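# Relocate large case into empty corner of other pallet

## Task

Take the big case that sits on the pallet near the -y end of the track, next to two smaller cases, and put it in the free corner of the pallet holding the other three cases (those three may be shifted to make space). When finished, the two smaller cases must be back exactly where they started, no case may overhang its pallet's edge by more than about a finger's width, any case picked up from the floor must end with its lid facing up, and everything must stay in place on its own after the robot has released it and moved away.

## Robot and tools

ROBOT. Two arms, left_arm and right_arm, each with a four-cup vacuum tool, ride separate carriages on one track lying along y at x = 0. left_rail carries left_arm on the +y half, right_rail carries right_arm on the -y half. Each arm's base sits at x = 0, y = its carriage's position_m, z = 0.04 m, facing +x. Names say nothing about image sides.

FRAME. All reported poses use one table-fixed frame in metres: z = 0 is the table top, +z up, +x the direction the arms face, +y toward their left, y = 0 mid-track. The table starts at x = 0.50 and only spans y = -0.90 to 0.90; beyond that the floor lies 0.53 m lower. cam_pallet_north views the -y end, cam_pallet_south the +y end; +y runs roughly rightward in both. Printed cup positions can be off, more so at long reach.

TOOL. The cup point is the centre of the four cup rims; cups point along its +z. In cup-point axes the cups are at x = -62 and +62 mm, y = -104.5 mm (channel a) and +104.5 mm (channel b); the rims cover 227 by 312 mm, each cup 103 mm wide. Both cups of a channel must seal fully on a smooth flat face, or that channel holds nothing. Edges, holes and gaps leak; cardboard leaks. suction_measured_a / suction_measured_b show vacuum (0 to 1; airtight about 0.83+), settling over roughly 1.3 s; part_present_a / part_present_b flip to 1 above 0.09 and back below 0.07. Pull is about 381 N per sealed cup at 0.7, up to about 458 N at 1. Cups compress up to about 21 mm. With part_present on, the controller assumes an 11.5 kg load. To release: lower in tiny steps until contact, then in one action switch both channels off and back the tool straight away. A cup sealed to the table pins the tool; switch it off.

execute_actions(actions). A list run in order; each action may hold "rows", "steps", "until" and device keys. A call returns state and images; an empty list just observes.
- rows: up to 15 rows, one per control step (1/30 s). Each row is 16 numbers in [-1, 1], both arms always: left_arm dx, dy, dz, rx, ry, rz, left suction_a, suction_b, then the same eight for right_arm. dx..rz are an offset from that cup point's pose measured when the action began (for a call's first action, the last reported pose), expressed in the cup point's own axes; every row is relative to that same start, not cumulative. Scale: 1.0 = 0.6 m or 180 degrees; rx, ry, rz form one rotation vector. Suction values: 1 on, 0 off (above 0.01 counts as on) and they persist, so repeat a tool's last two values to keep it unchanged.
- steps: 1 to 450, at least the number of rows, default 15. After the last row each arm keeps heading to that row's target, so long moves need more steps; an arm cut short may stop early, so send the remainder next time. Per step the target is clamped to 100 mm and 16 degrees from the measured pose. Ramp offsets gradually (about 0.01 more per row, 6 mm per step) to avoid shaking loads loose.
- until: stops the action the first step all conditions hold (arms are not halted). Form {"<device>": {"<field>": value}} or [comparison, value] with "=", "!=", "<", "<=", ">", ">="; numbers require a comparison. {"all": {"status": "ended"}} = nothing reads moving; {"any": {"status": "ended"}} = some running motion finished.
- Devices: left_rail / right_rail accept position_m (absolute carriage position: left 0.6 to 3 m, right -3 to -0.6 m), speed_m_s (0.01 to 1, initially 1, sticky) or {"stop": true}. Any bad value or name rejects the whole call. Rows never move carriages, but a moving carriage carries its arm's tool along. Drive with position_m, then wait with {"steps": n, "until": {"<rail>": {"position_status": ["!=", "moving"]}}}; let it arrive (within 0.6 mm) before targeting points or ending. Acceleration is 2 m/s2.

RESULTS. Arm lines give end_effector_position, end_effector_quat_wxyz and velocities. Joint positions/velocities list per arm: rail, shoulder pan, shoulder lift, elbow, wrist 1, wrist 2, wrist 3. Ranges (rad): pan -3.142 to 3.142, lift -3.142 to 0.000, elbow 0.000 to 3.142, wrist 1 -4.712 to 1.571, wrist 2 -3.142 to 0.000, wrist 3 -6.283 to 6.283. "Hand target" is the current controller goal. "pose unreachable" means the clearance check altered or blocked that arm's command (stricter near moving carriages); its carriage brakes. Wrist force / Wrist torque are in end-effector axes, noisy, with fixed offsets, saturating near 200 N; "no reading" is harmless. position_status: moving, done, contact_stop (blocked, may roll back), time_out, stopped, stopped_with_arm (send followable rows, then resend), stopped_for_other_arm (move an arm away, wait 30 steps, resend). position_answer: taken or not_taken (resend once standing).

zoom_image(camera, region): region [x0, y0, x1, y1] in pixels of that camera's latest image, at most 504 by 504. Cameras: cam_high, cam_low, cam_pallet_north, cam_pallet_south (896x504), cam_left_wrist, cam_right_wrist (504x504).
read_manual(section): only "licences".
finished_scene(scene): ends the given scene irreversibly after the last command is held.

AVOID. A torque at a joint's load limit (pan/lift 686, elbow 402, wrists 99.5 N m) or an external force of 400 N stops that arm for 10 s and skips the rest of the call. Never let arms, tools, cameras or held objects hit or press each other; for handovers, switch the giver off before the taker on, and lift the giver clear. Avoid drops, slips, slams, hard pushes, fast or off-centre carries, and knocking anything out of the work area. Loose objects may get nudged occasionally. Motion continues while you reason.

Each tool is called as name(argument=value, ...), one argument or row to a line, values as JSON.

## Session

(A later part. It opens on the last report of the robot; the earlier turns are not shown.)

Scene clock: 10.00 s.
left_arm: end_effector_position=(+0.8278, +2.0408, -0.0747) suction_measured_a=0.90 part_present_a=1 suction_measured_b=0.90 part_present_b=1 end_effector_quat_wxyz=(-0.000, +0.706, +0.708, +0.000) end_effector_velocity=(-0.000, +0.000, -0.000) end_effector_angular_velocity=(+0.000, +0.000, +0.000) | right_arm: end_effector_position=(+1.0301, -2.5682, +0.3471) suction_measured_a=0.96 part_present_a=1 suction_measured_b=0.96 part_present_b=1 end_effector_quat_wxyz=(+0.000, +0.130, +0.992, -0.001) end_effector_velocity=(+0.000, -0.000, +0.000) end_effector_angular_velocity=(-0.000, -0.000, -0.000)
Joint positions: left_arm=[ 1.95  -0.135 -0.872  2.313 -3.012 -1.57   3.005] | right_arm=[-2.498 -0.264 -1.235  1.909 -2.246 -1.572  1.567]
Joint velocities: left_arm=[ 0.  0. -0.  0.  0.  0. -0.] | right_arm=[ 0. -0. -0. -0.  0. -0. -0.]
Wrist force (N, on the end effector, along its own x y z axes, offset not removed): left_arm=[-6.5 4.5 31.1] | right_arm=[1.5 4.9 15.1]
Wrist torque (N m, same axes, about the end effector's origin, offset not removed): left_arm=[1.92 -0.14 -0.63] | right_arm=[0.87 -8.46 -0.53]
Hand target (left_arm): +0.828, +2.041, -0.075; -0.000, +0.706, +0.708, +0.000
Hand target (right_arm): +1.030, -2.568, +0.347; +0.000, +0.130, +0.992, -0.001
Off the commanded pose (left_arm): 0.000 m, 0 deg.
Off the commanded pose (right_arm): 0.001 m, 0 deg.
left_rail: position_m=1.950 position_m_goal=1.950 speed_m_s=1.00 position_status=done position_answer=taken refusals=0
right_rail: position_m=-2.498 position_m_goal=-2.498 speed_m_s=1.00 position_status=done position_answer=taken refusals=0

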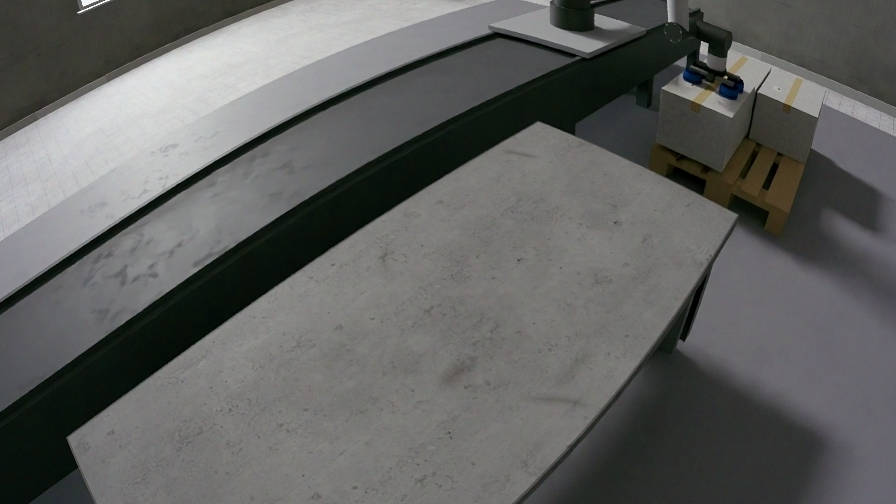

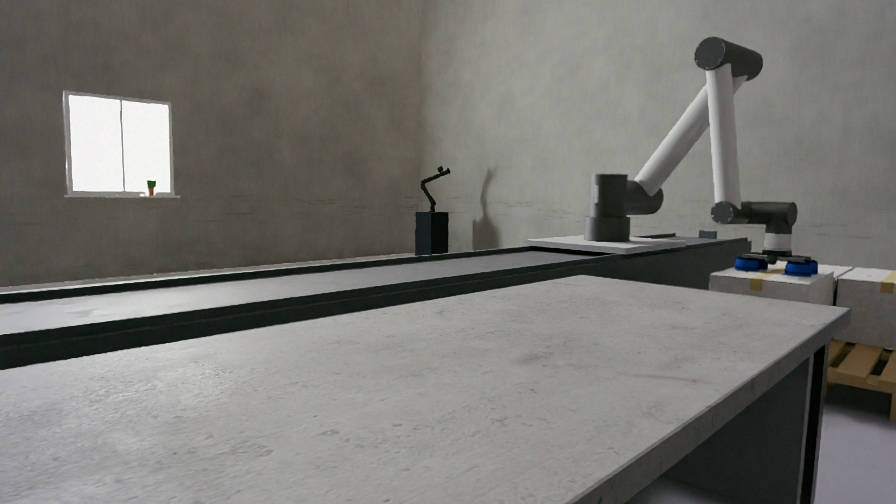

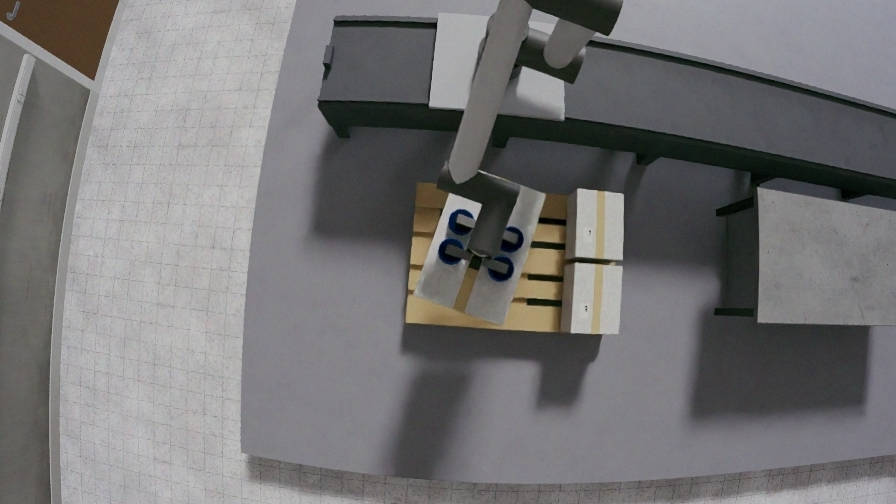

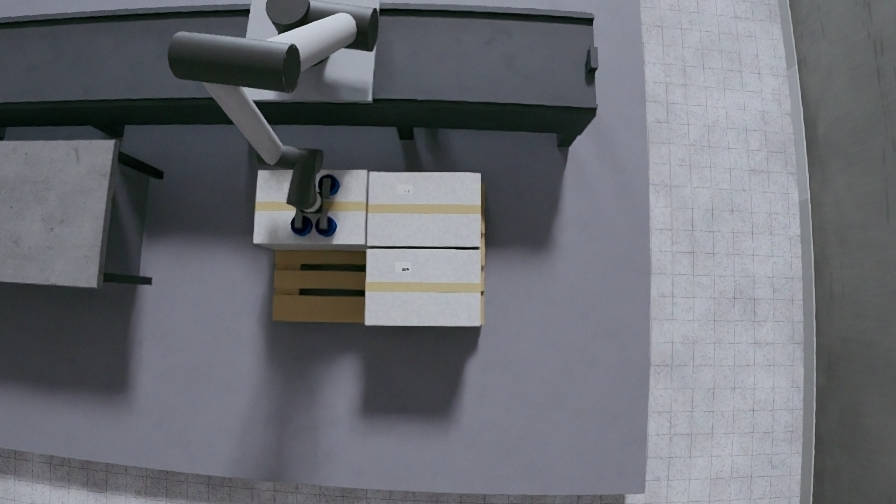

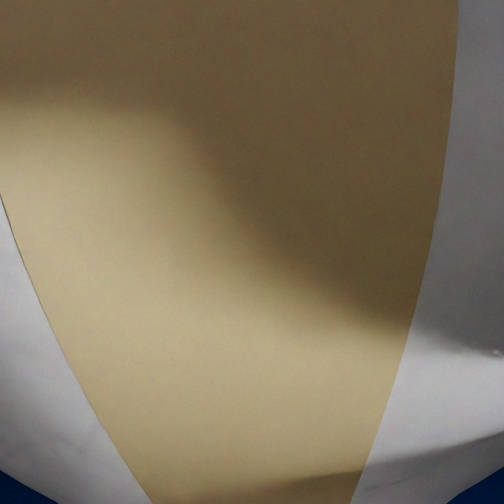

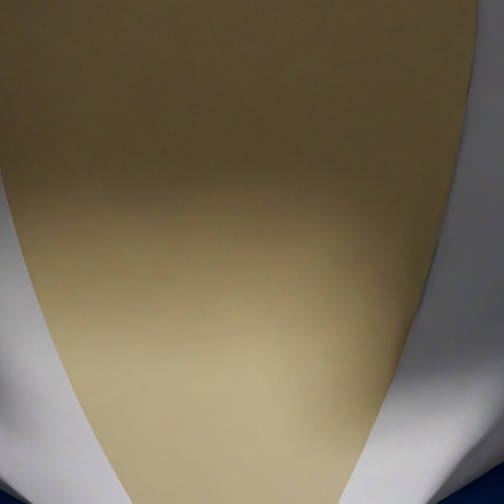

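execute_actions(
  actions=[
    {"right_rail":{"position_m":-0.75,"speed_m_s":0.8},"rows":[[0,0.002,0.002,0,0,0,1,1,0.01,0.016,-0.02,0,0,0.01,1,1],[0,0.004,0.004,0,0,0,1,1,0.02,0.033,-0.04,0,0,0.02,1,1],[0,0.006,0.006,0,0,0,1,1,0.035,0.058,-0.06,0,0,0.03,1,1],[0,0.008,0.008,0,0,0,1,1,0.05,0.083,-0.08,0,0,0.04,1,1],[0,0.008,0.01,0,0,0,1,1,0.07,0.115,-0.08,0,0,0.055,1,1],[0,0.008,0.012,0,0,0,1,1,0.09,0.15,-0.08,0,0,0.07,1,1],[0,0.008,0.014,0,0,0,1,1,0.11,0.18,-0.08,0,0,0.085,1,1],[0,0.008,0.016,0,0,0,1,1,0.13,0.215,-0.08,0,0,0.1,1,1],[0,0.008,0.018,0,0,0,1,1,0.15,0.25,-0.08,0,0,0.115,1,1],[0,0.008,0.02,0,0,0,1,1,0.17,0.28,-0.08,0,0,0.13,1,1],[0,0.008,0.022,0,0,0,1,1,0.19,0.31,-0.08,0,0,0.145,1,1],[0,0.008,0.024,0,0,0,1,1,0.558,0.92,-0.08,0,0,0.4167,1,1]],"steps":110},
  ],
)

Scene clock: 14.10 s.
left_arm: end_effector_position=(+0.8326, +2.0408, -0.0891) suction_measured_a=0.90 part_present_a=1 suction_measured_b=0.90 part_present_b=1 end_effector_quat_wxyz=(-0.000, +0.706, +0.708, +0.000) end_effector_velocity=(-0.000, +0.000, +0.000) end_effector_angular_velocity=(-0.000, +0.000, +0.000) | right_arm: end_effector_position=(+0.8490, -0.2006, +0.3951) suction_measured_a=0.96 part_present_a=1 suction_measured_b=0.96 part_present_b=1 end_effector_quat_wxyz=(+0.001, +0.707, +0.708, +0.000) end_effector_velocity=(-0.000, -0.000, -0.000) end_effector_angular_velocity=(-0.000, +0.000, -0.000)
Joint positions: left_arm=[ 1.95  -0.134 -0.849  2.304 -3.027 -1.57   3.005] | right_arm=[-0.75   0.375 -1.292  1.909 -2.189 -1.572  3.515]
Joint velocities: left_arm=[ 0.  0. -0.  0.  0. -0. -0.] | right_arm=[ 0. -0. -0.  0.  0.  0. -0.]
Wrist force (N, on the end effector, along its own x y z axes, offset not removed): left_arm=[-4.3 4.2 32.8] | right_arm=[0.5 0.9 13.1]
Wrist torque (N m, same axes, about the end effector's origin, offset not removed): left_arm=[1.75 -0.37 -0.59] | right_arm=[0.27 -8.39 -0.45]
Hand target (left_arm): +0.833, +2.041, -0.089; -0.000, +0.706, +0.708, +0.000
Hand target (right_arm): +0.849, -0.201, +0.395; +0.001, +0.707, +0.708, +0.000
Off the commanded pose (left_arm): 0.000 m, 0 deg.
Off the commanded pose (right_arm): 0.001 m, 0 deg.
left_rail: position_m=1.950 position_m_goal=1.950 speed_m_s=1.00 position_status=done position_answer=taken refusals=0
right_rail: position_m=-0.750 position_m_goal=-0.750 speed_m_s=0.80 position_status=done position_answer=taken refusals=0

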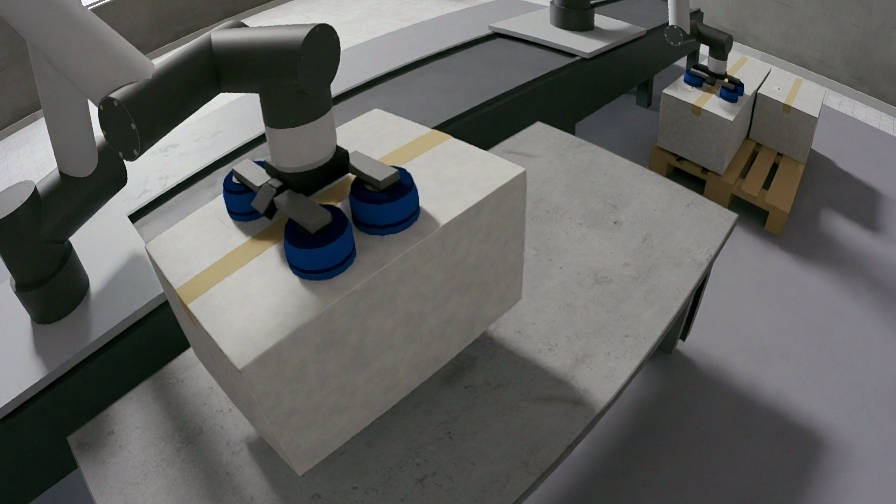

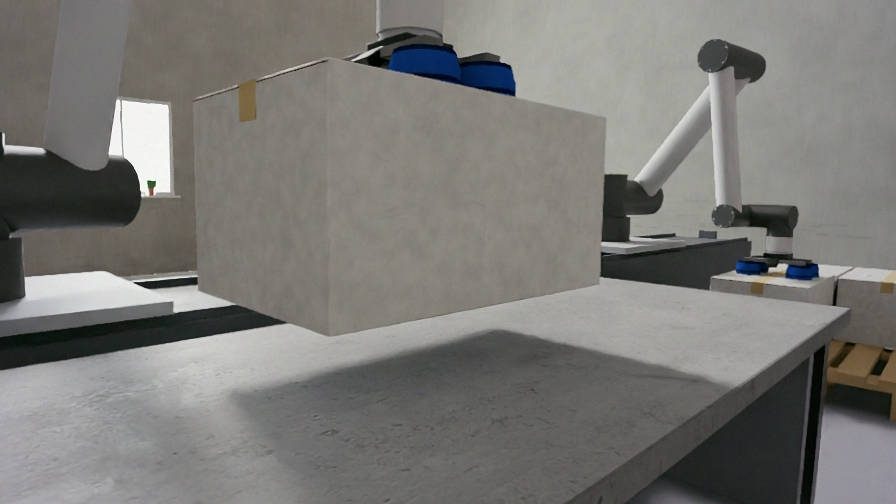

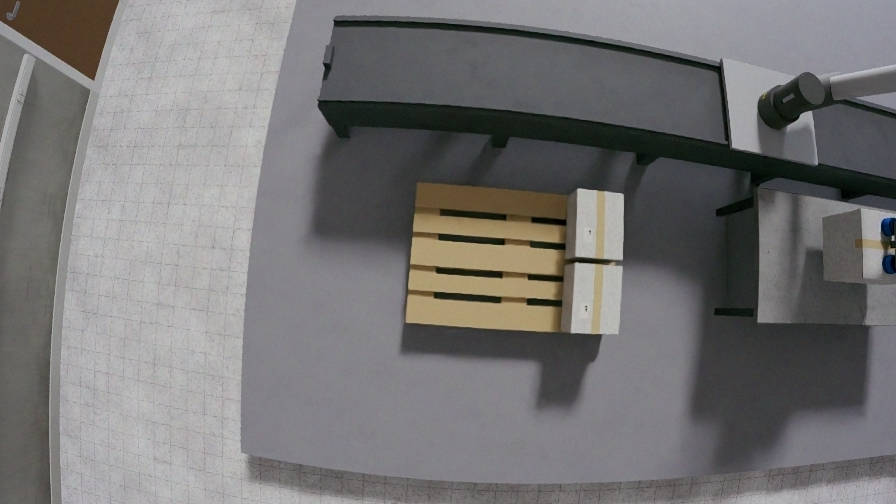

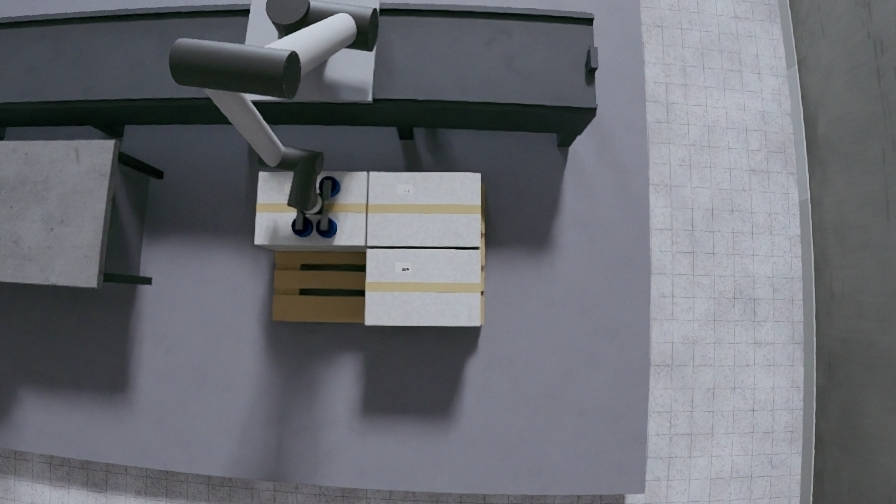

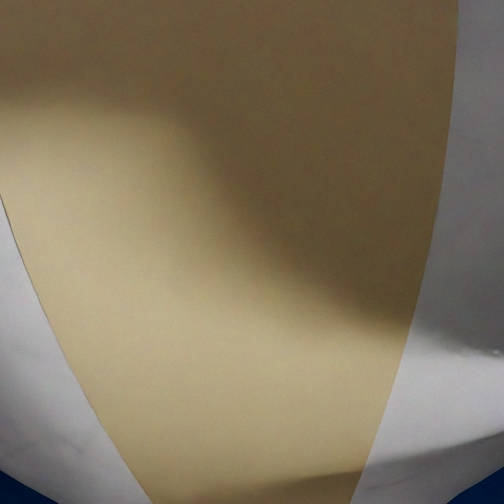

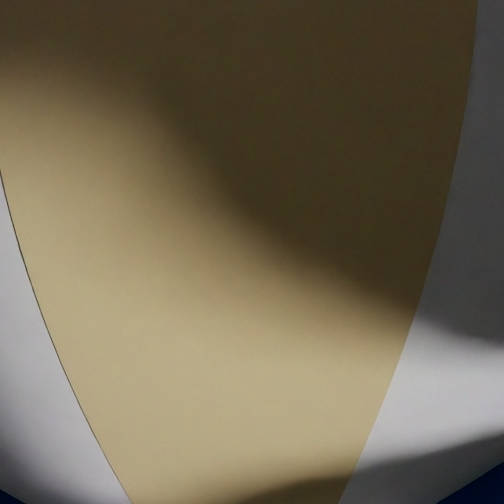

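execute_actions(
  actions=[
    {"rows":[[0,0,0.002,0,0,0,1,1,0,0,0.01,0,0,0,1,1],[0,0,0.004,0,0,0,1,1,0,0,0.025,0,0,0,1,1],[0,0,0.006,0,0,0,1,1,0,0,0.04,0,0,0,1,1],[0,0,0.007,0,0,0,1,1,0,0,0.055,0,0,0,1,1],[0,0,0.007,0,0,0,1,1,0,0,0.07,0,0,0,1,1],[0,0,0.007,0,0,0,1,1,0,0,0.085,0,0,0,1,1],[0,0,0.007,0,0,0,1,1,0,0,0.1,0,0,0,1,1],[0,0,0.007,0,0,0,1,1,0,0,0.115,0,0,0,1,1],[0,0,0.007,0,0,0,1,1,0,0,0.13,0,0,0,1,1],[0,0,0.007,0,0,0,1,1,0,0,0.14,0,0,0,1,1],[0,0,0.007,0,0,0,1,1,0,0,0.15,0,0,0,1,1]],"steps":25},
  ],
)

Scene clock: 15.10 s.
left_arm: end_effector_position=(+0.8326, +2.0408, -0.0933) suction_measured_a=0.90 part_present_a=1 suction_measured_b=0.90 part_present_b=1 end_effector_quat_wxyz=(-0.000, +0.706, +0.708, +0.000) end_effector_velocity=(-0.000, +0.000, -0.000) end_effector_angular_velocity=(+0.000, +0.000, -0.000) | right_arm: end_effector_position=(+0.8491, -0.2006, +0.3053) suction_measured_a=0.96 part_present_a=1 suction_measured_b=0.96 part_present_b=1 end_effector_quat_wxyz=(+0.001, +0.707, +0.708, +0.000) end_effector_velocity=(+0.000, +0.000, -0.001) end_effector_angular_velocity=(+0.000, -0.000, +0.000)
Joint positions: left_arm=[ 1.95  -0.134 -0.842  2.303 -3.033 -1.57   3.005] | right_arm=[-0.75   0.375 -1.222  1.964 -2.314 -1.572  3.515]
Joint velocities: left_arm=[ 0. -0.  0. -0. -0. -0. -0.] | right_arm=[ 0.    -0.     0.001  0.001 -0.002  0.    -0.   ]
Wrist force (N, on the end effector, along its own x y z axes, offset not removed): left_arm=[-5.1 3.3 29.7] | right_arm=[3.2 3.4 14.9]
Wrist torque (N m, same axes, about the end effector's origin, offset not removed): left_arm=[1.64 -0.34 -0.66] | right_arm=[0.55 -8.74 -0.38]
Hand target (left_arm): +0.833, +2.041, -0.093; -0.000, +0.706, +0.708, +0.000
Hand target (right_arm): +0.849, -0.201, +0.305; +0.001, +0.707, +0.708, +0.000
Off the commanded pose (left_arm): 0.000 m, 0 deg.
Off the commanded pose (right_arm): 0.000 m, 0 deg.
left_rail: position_m=1.950 position_m_goal=1.950 speed_m_s=1.00 position_status=done position_answer=taken refusals=0
right_rail: position_m=-0.750 position_m_goal=-0.750 speed_m_s=0.80 position_status=done position_answer=taken refusals=0

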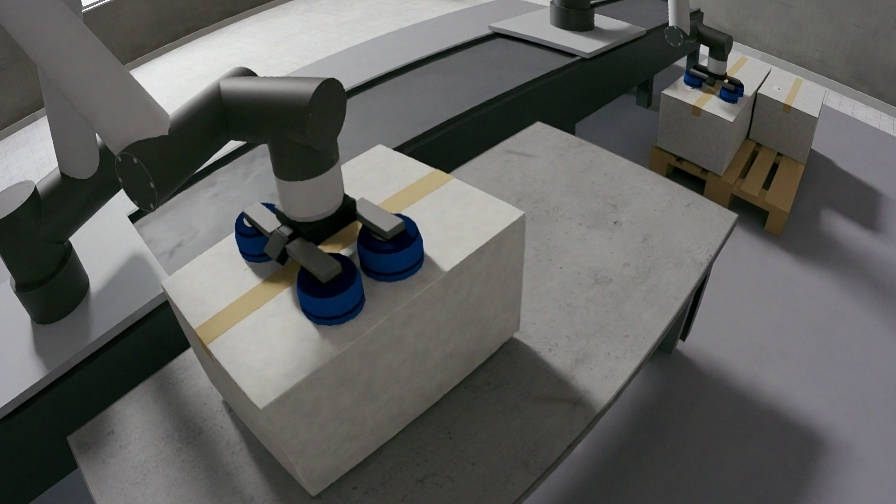

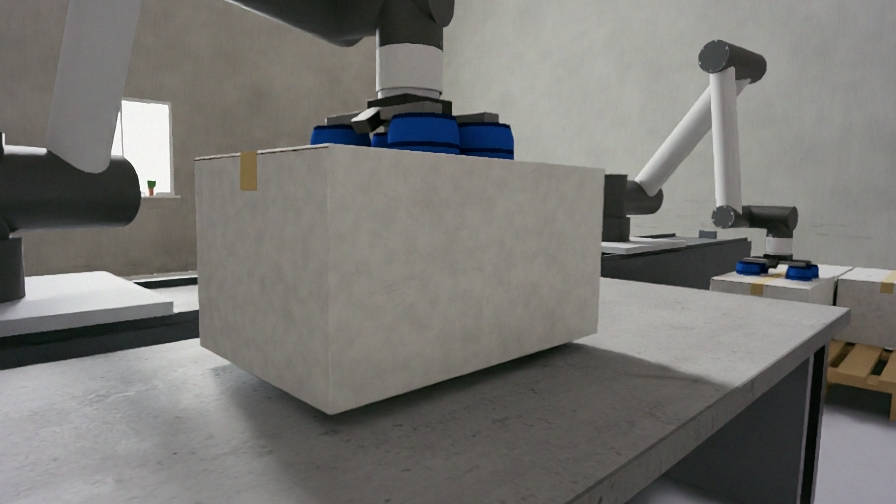

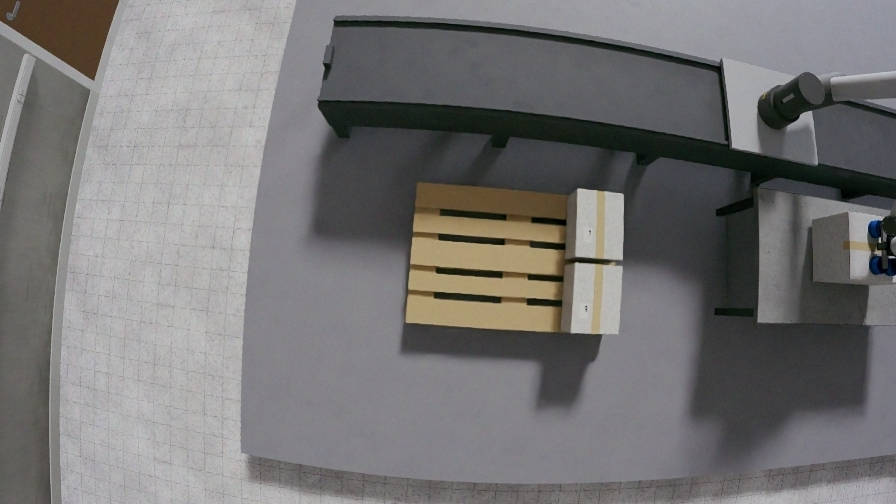

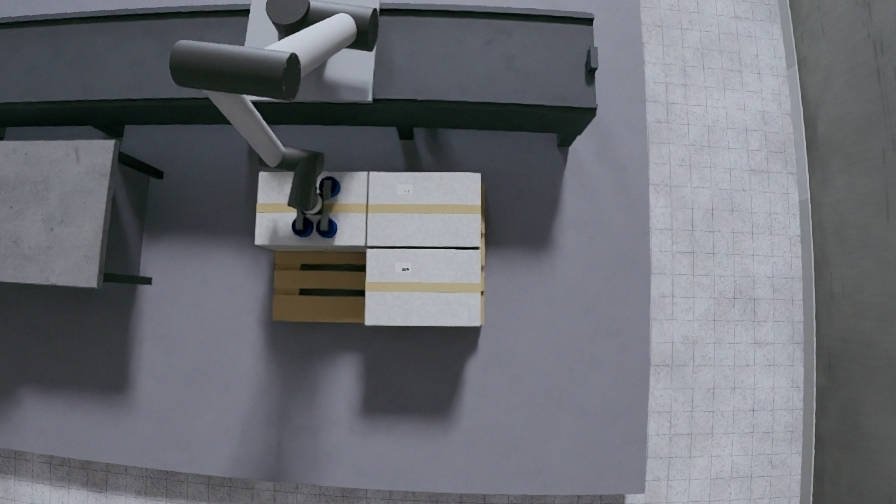

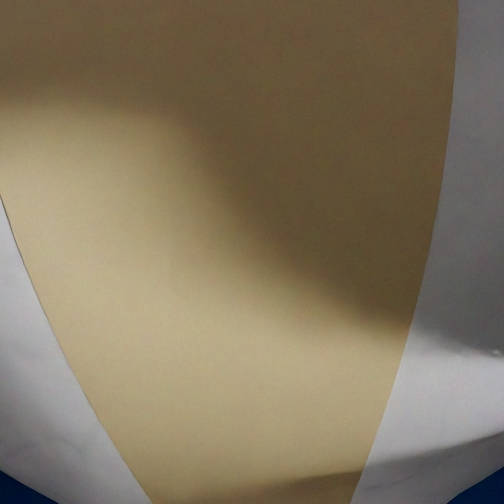

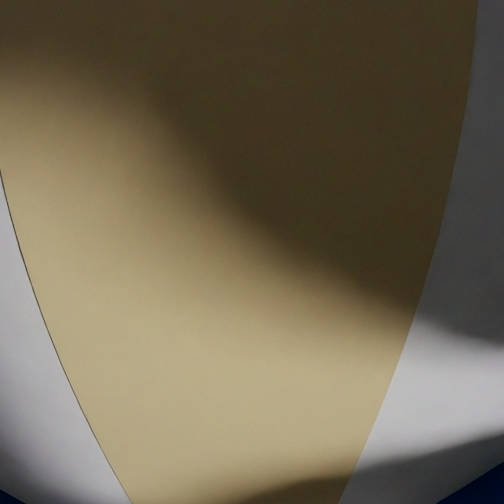

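execute_actions(
  actions=[
    {"rows":[[0,0,0.002,0,0,0,1,1,0,0,0.004,0,0,0,1,1],[0,0,0.004,0,0,0,1,1,0,0,0.008,0,0,0,1,1],[0,0,0.005,0,0,0,1,1,0,0,0.012,0,0,0,1,1],[0,0,0.005,0,0,0,1,1,0,0,0.016,0,0,0,1,1],[0,0,0.005,0,0,0,1,1,0,0,0.02,0,0,0,1,1]],"steps":15},
  ],
)

Scene clock: 16.57 s.
left_arm: end_effector_position=(+0.8326, +2.0408, -0.0962) suction_measured_a=0.90 part_present_a=1 suction_measured_b=0.90 part_present_b=1 end_effector_quat_wxyz=(-0.000, +0.706, +0.708, +0.000) end_effector_velocity=(+0.000, -0.000, -0.000) end_effector_angular_velocity=(-0.000, -0.000, -0.000) | right_arm: end_effector_position=(+0.8490, -0.2006, +0.2934) suction_measured_a=0.96 part_present_a=1 suction_measured_b=0.96 part_present_b=1 end_effector_quat_wxyz=(+0.001, +0.707, +0.708, +0.000) end_effector_velocity=(+0.000, +0.000, -0.002) end_effector_angular_velocity=(+0.000, -0.000, +0.000)
Joint positions: left_arm=[ 1.95  -0.134 -0.837  2.303 -3.037 -1.57   3.005] | right_arm=[-0.75   0.375 -1.211  1.971 -2.331 -1.572  3.515]
Joint velocities: left_arm=[ 0.  0.  0. -0. -0.  0.  0.] | right_arm=[ 0.     0.     0.002  0.001 -0.003  0.     0.   ]
Wrist force (N, on the end effector, along its own x y z axes, offset not removed): left_arm=[-7.8 5.4 32.4] | right_arm=[1.0 2.2 15.7]
Wrist torque (N m, same axes, about the end effector's origin, offset not removed): left_arm=[1.95 0.06 -0.68] | right_arm=[0.47 -8.34 -0.35]
Hand target (left_arm): +0.833, +2.041, -0.096; -0.000, +0.706, +0.708, +0.000
Hand target (right_arm): +0.849, -0.201, +0.293; +0.001, +0.707, +0.708, +0.000
Off the commanded pose (left_arm): 0.000 m, 0 deg.
Off the commanded pose (right_arm): 0.000 m, 0 deg.
left_rail: position_m=1.950 position_m_goal=1.950 speed_m_s=1.00 position_status=done position_answer=taken refusals=0
right_rail: position_m=-0.750 position_m_goal=-0.750 speed_m_s=0.80 position_status=done position_answer=taken refusals=0

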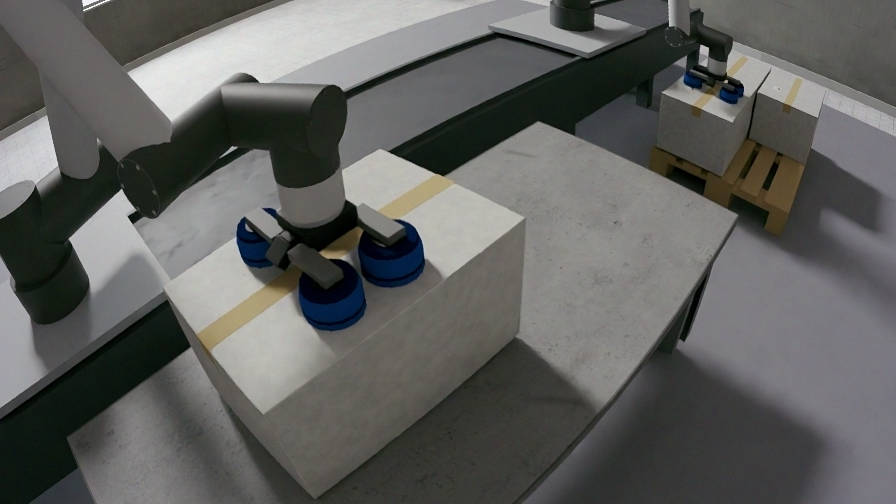

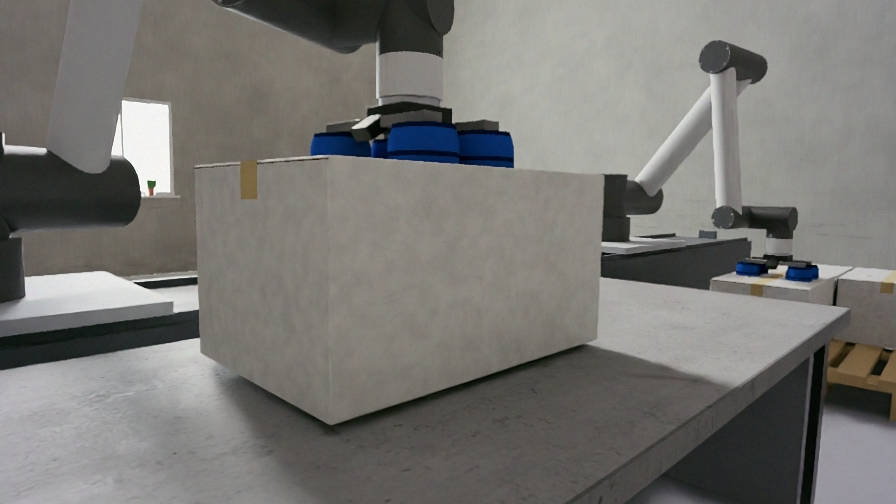

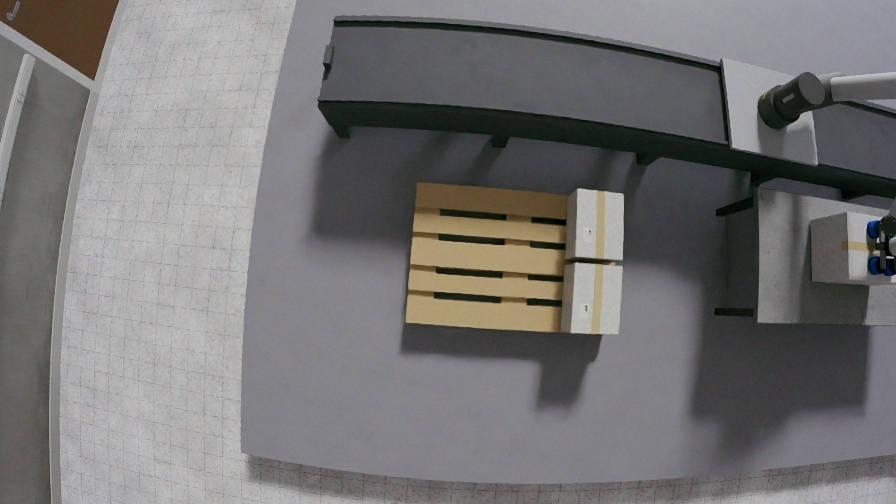

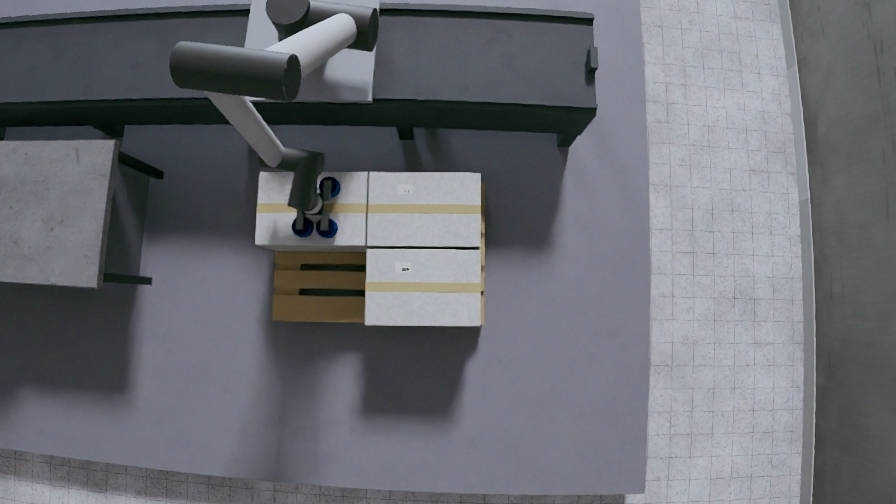

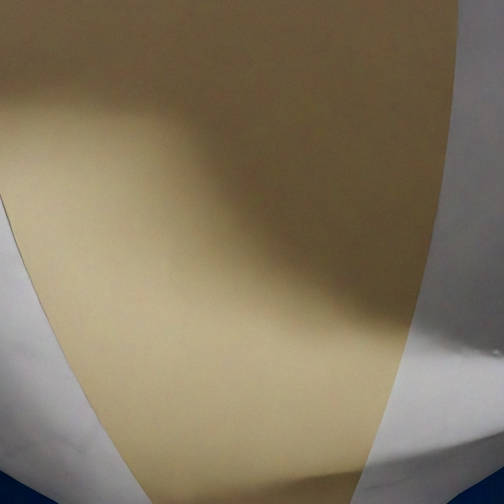

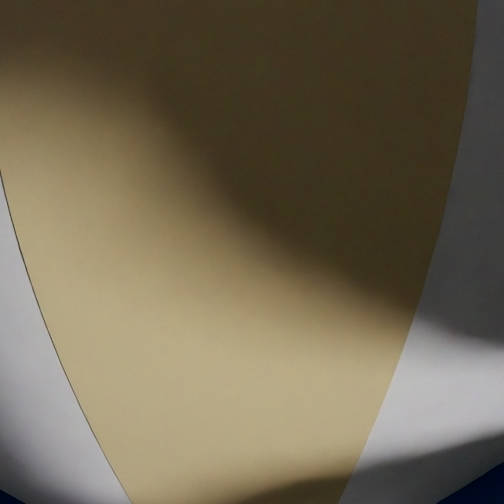

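execute_actions(
  actions=[
    {"rows":[[0,0,0.002,0,0,0,1,1,0,0,0.003,0,0,0,1,1],[0,0,0.004,0,0,0,1,1,0,0,0.006,0,0,0,1,1],[0,0,0.005,0,0,0,1,1,0,0,0.009,0,0,0,1,1]],"steps":12},
  ],
)

Scene clock: 17.07 s.
left_arm: end_effector_position=(+0.8326, +2.0408, -0.0992) suction_measured_a=0.90 part_present_a=1 suction_measured_b=0.90 part_present_b=1 end_effector_quat_wxyz=(-0.000, +0.706, +0.708, +0.000) end_effector_velocity=(+0.000, -0.000, -0.001) end_effector_angular_velocity=(-0.000, -0.000, -0.000) | right_arm: end_effector_position=(+0.8490, -0.2006, +0.2881) suction_measured_a=0.96 part_present_a=1 suction_measured_b=0.96 part_present_b=1 end_effector_quat_wxyz=(+0.001, +0.707, +0.708, +0.000) end_effector_velocity=(+0.000, +0.000, -0.002) end_effector_angular_velocity=(+0.000, -0.000, +0.000)
Joint positions: left_arm=[ 1.95  -0.134 -0.833  2.302 -3.041 -1.57   3.005] | right_arm=[-0.75   0.375 -1.207  1.974 -2.338 -1.572  3.515]
Joint velocities: left_arm=[ 0.    -0.     0.001 -0.    -0.001 -0.     0.   ] | right_arm=[ 0.     0.     0.001  0.001 -0.003  0.    -0.   ]
Wrist force (N, on the end effector, along its own x y z axes, offset not removed): left_arm=[-7.8 5.4 30.3] | right_arm=[0.7 7.9 14.2]
Wrist torque (N m, same axes, about the end effector's origin, offset not removed): left_arm=[1.99 -0.07 -0.66] | right_arm=[1.11 -8.28 -0.45]
Hand target (left_arm): +0.833, +2.041, -0.099; -0.000, +0.706, +0.708, +0.000
Hand target (right_arm): +0.849, -0.201, +0.288; +0.001, +0.707, +0.708, +0.000
Off the commanded pose (left_arm): 0.000 m, 0 deg.
Off the commanded pose (right_arm): 0.000 m, 0 deg.
left_rail: position_m=1.950 position_m_goal=1.950 speed_m_s=1.00 position_status=done position_answer=taken refusals=0
right_rail: position_m=-0.750 position_m_goal=-0.750 speed_m_s=0.80 position_status=done position_answer=taken refusals=0

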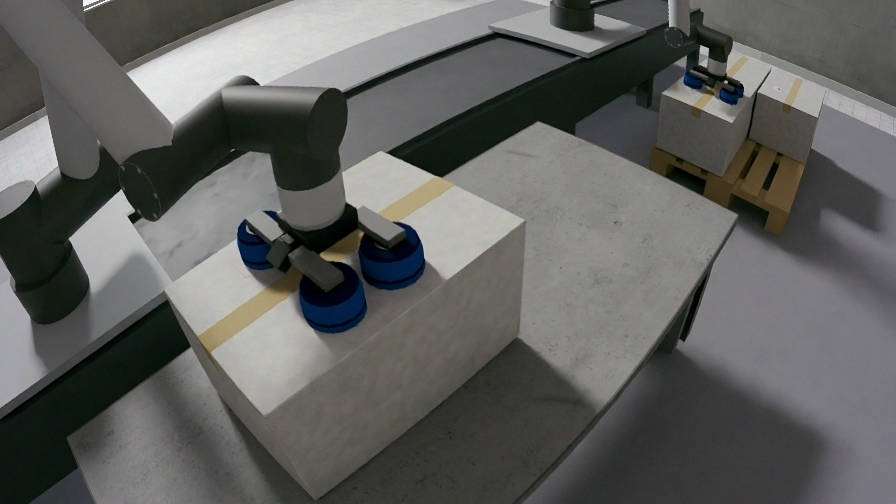

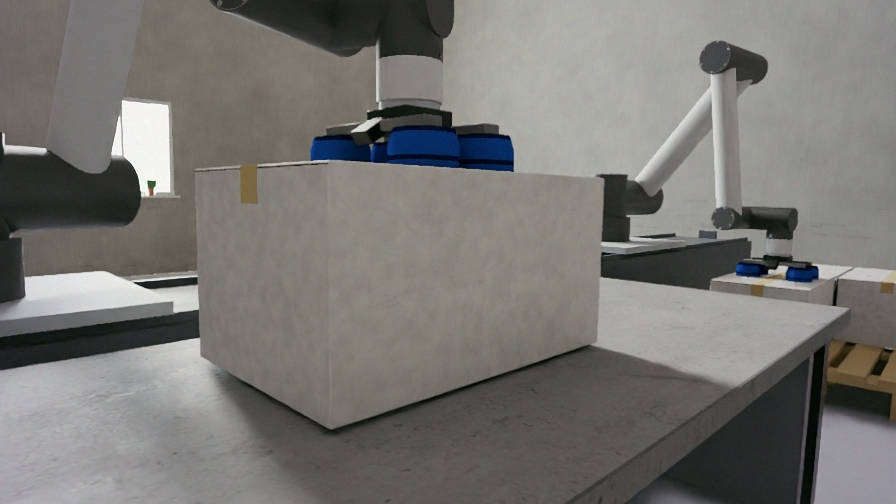

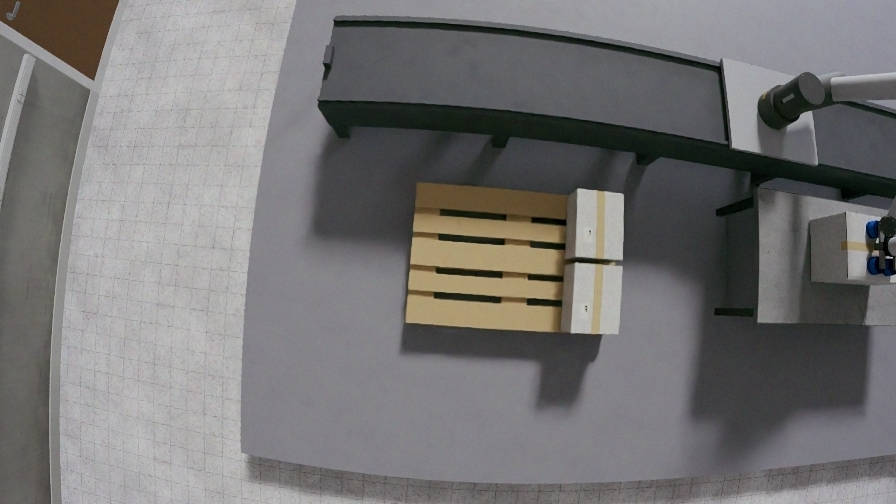

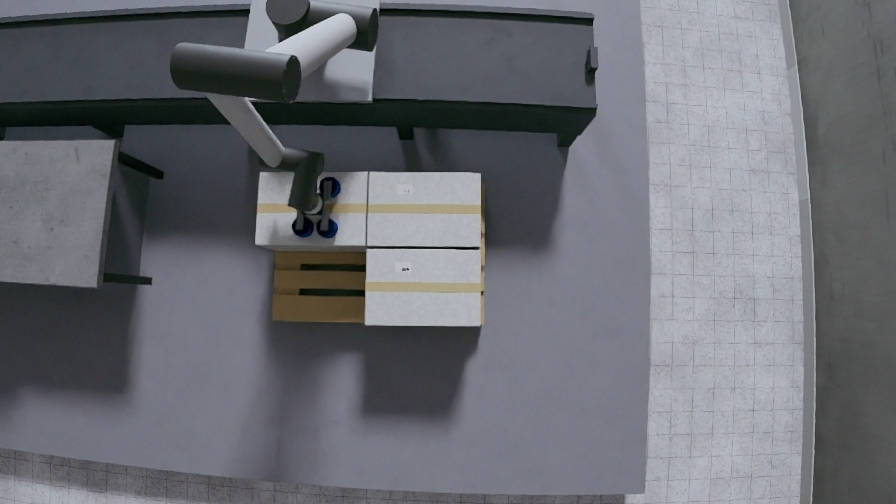

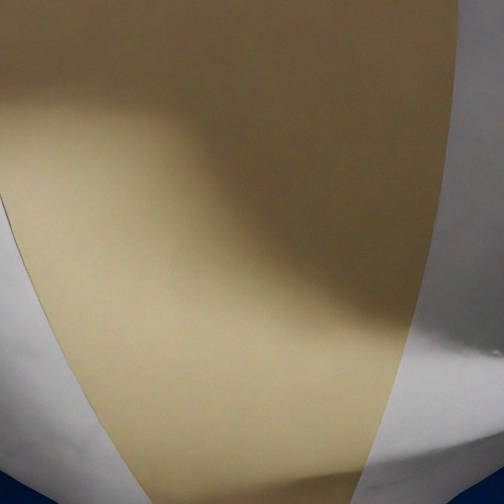

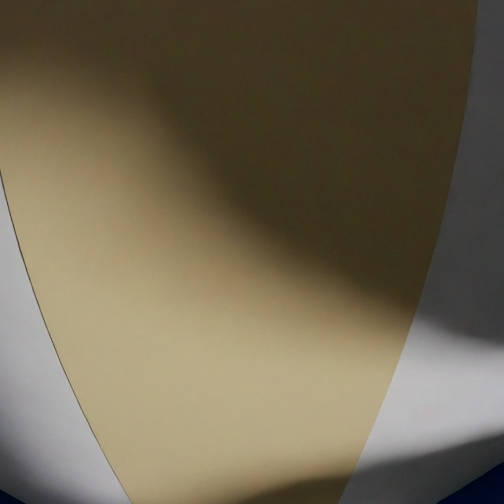

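execute_actions(
  actions=[
    {"rows":[[0,0,0.002,0,0,0,1,1,0,0,0.003,0,0,0,1,1],[0,0,0.004,0,0,0,1,1,0,0,0.006,0,0,0,1,1],[0,0,0.005,0,0,0,1,1,0,0,0.007,0,0,0,1,1]],"steps":12},
  ],
)

Scene clock: 18.23 s.
left_arm: end_effector_position=(+0.8326, +2.0408, -0.1021) suction_measured_a=0.90 part_present_a=1 suction_measured_b=0.90 part_present_b=1 end_effector_quat_wxyz=(-0.000, +0.706, +0.708, +0.000) end_effector_velocity=(+0.000, -0.000, -0.001) end_effector_angular_velocity=(-0.000, -0.000, -0.000) | right_arm: end_effector_position=(+0.8490, -0.2006, +0.2840) suction_measured_a=0.96 part_present_a=1 suction_measured_b=0.96 part_present_b=1 end_effector_quat_wxyz=(+0.001, +0.707, +0.708, +0.000) end_effector_velocity=(+0.000, +0.000, -0.001) end_effector_angular_velocity=(+0.000, -0.000, -0.000)
Joint positions: left_arm=[ 1.95  -0.134 -0.828  2.302 -3.045 -1.57   3.005] | right_arm=[-0.75   0.375 -1.203  1.976 -2.344 -1.572  3.515]
Joint velocities: left_arm=[ 0.    -0.     0.001 -0.    -0.001  0.    -0.   ] | right_arm=[ 0.    -0.     0.001  0.    -0.002 -0.     0.   ]
Wrist force (N, on the end effector, along its own x y z axes, offset not removed): left_arm=[-6.7 4.9 33.1] | right_arm=[0.7 7.0 12.8]
Wrist torque (N m, same axes, about the end effector's origin, offset not removed): left_arm=[1.80 -0.11 -0.62] | right_arm=[1.13 -8.25 -0.49]
Hand target (left_arm): +0.833, +2.041, -0.102; -0.000, +0.706, +0.708, +0.000
Hand target (right_arm): +0.849, -0.201, +0.284; +0.001, +0.707, +0.708, +0.000
Off the commanded pose (left_arm): 0.000 m, 0 deg.
Off the commanded pose (right_arm): 0.000 m, 0 deg.
left_rail: position_m=1.950 position_m_goal=1.950 speed_m_s=1.00 position_status=done position_answer=taken refusals=0
right_rail: position_m=-0.750 position_m_goal=-0.750 speed_m_s=0.80 position_status=done position_answer=taken refusals=0

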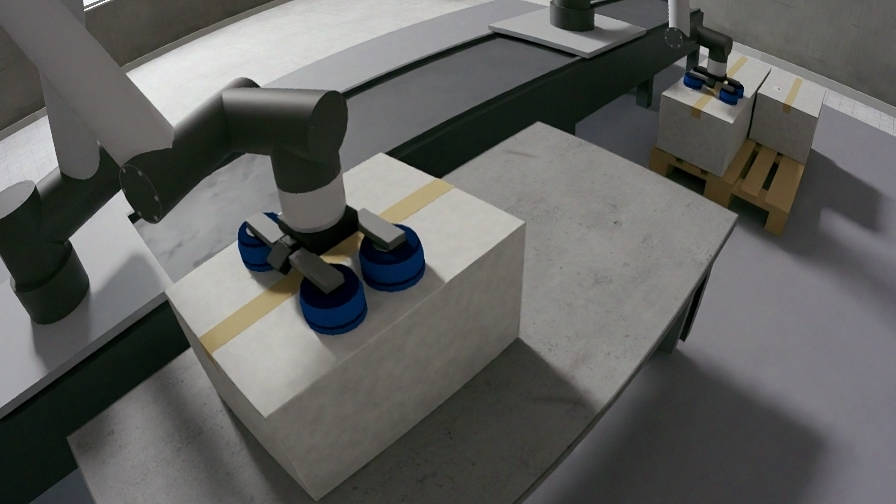

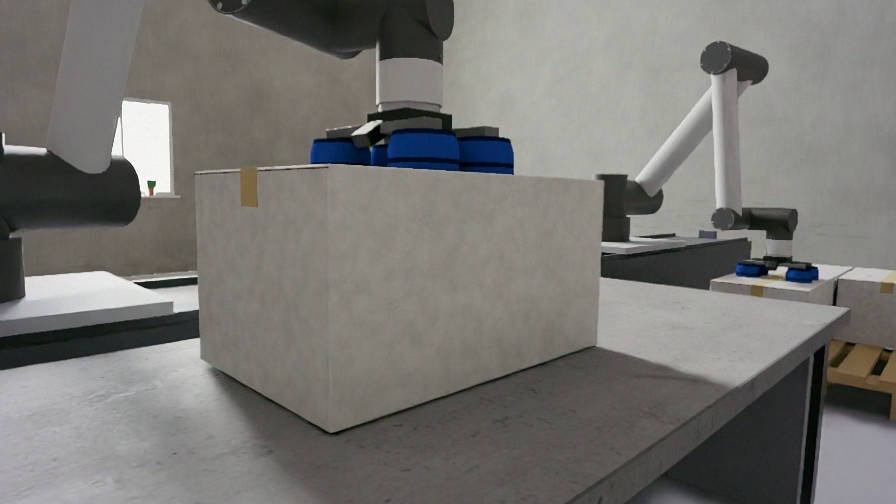

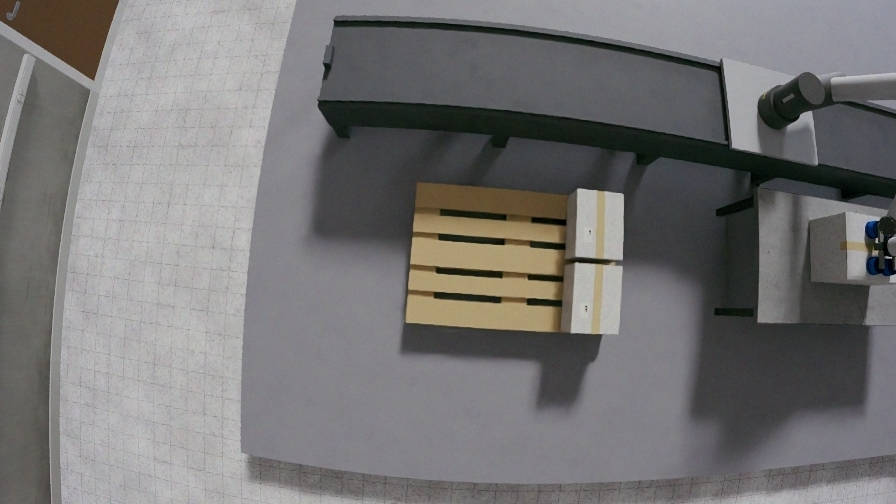

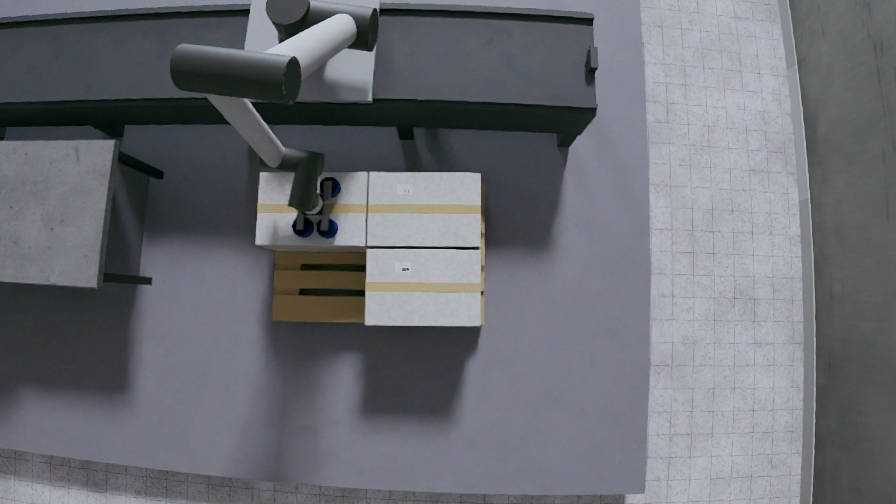

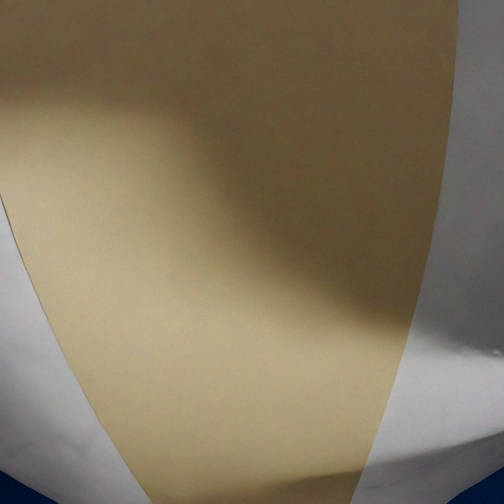

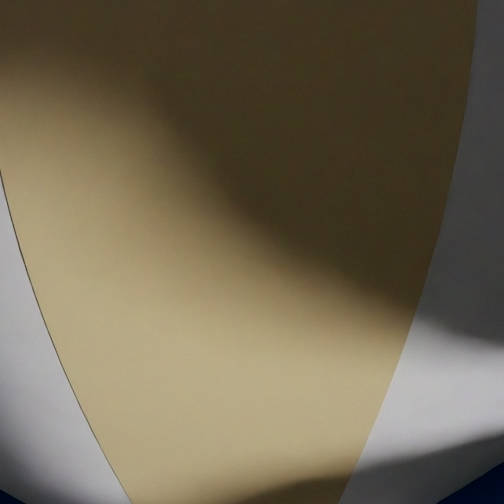

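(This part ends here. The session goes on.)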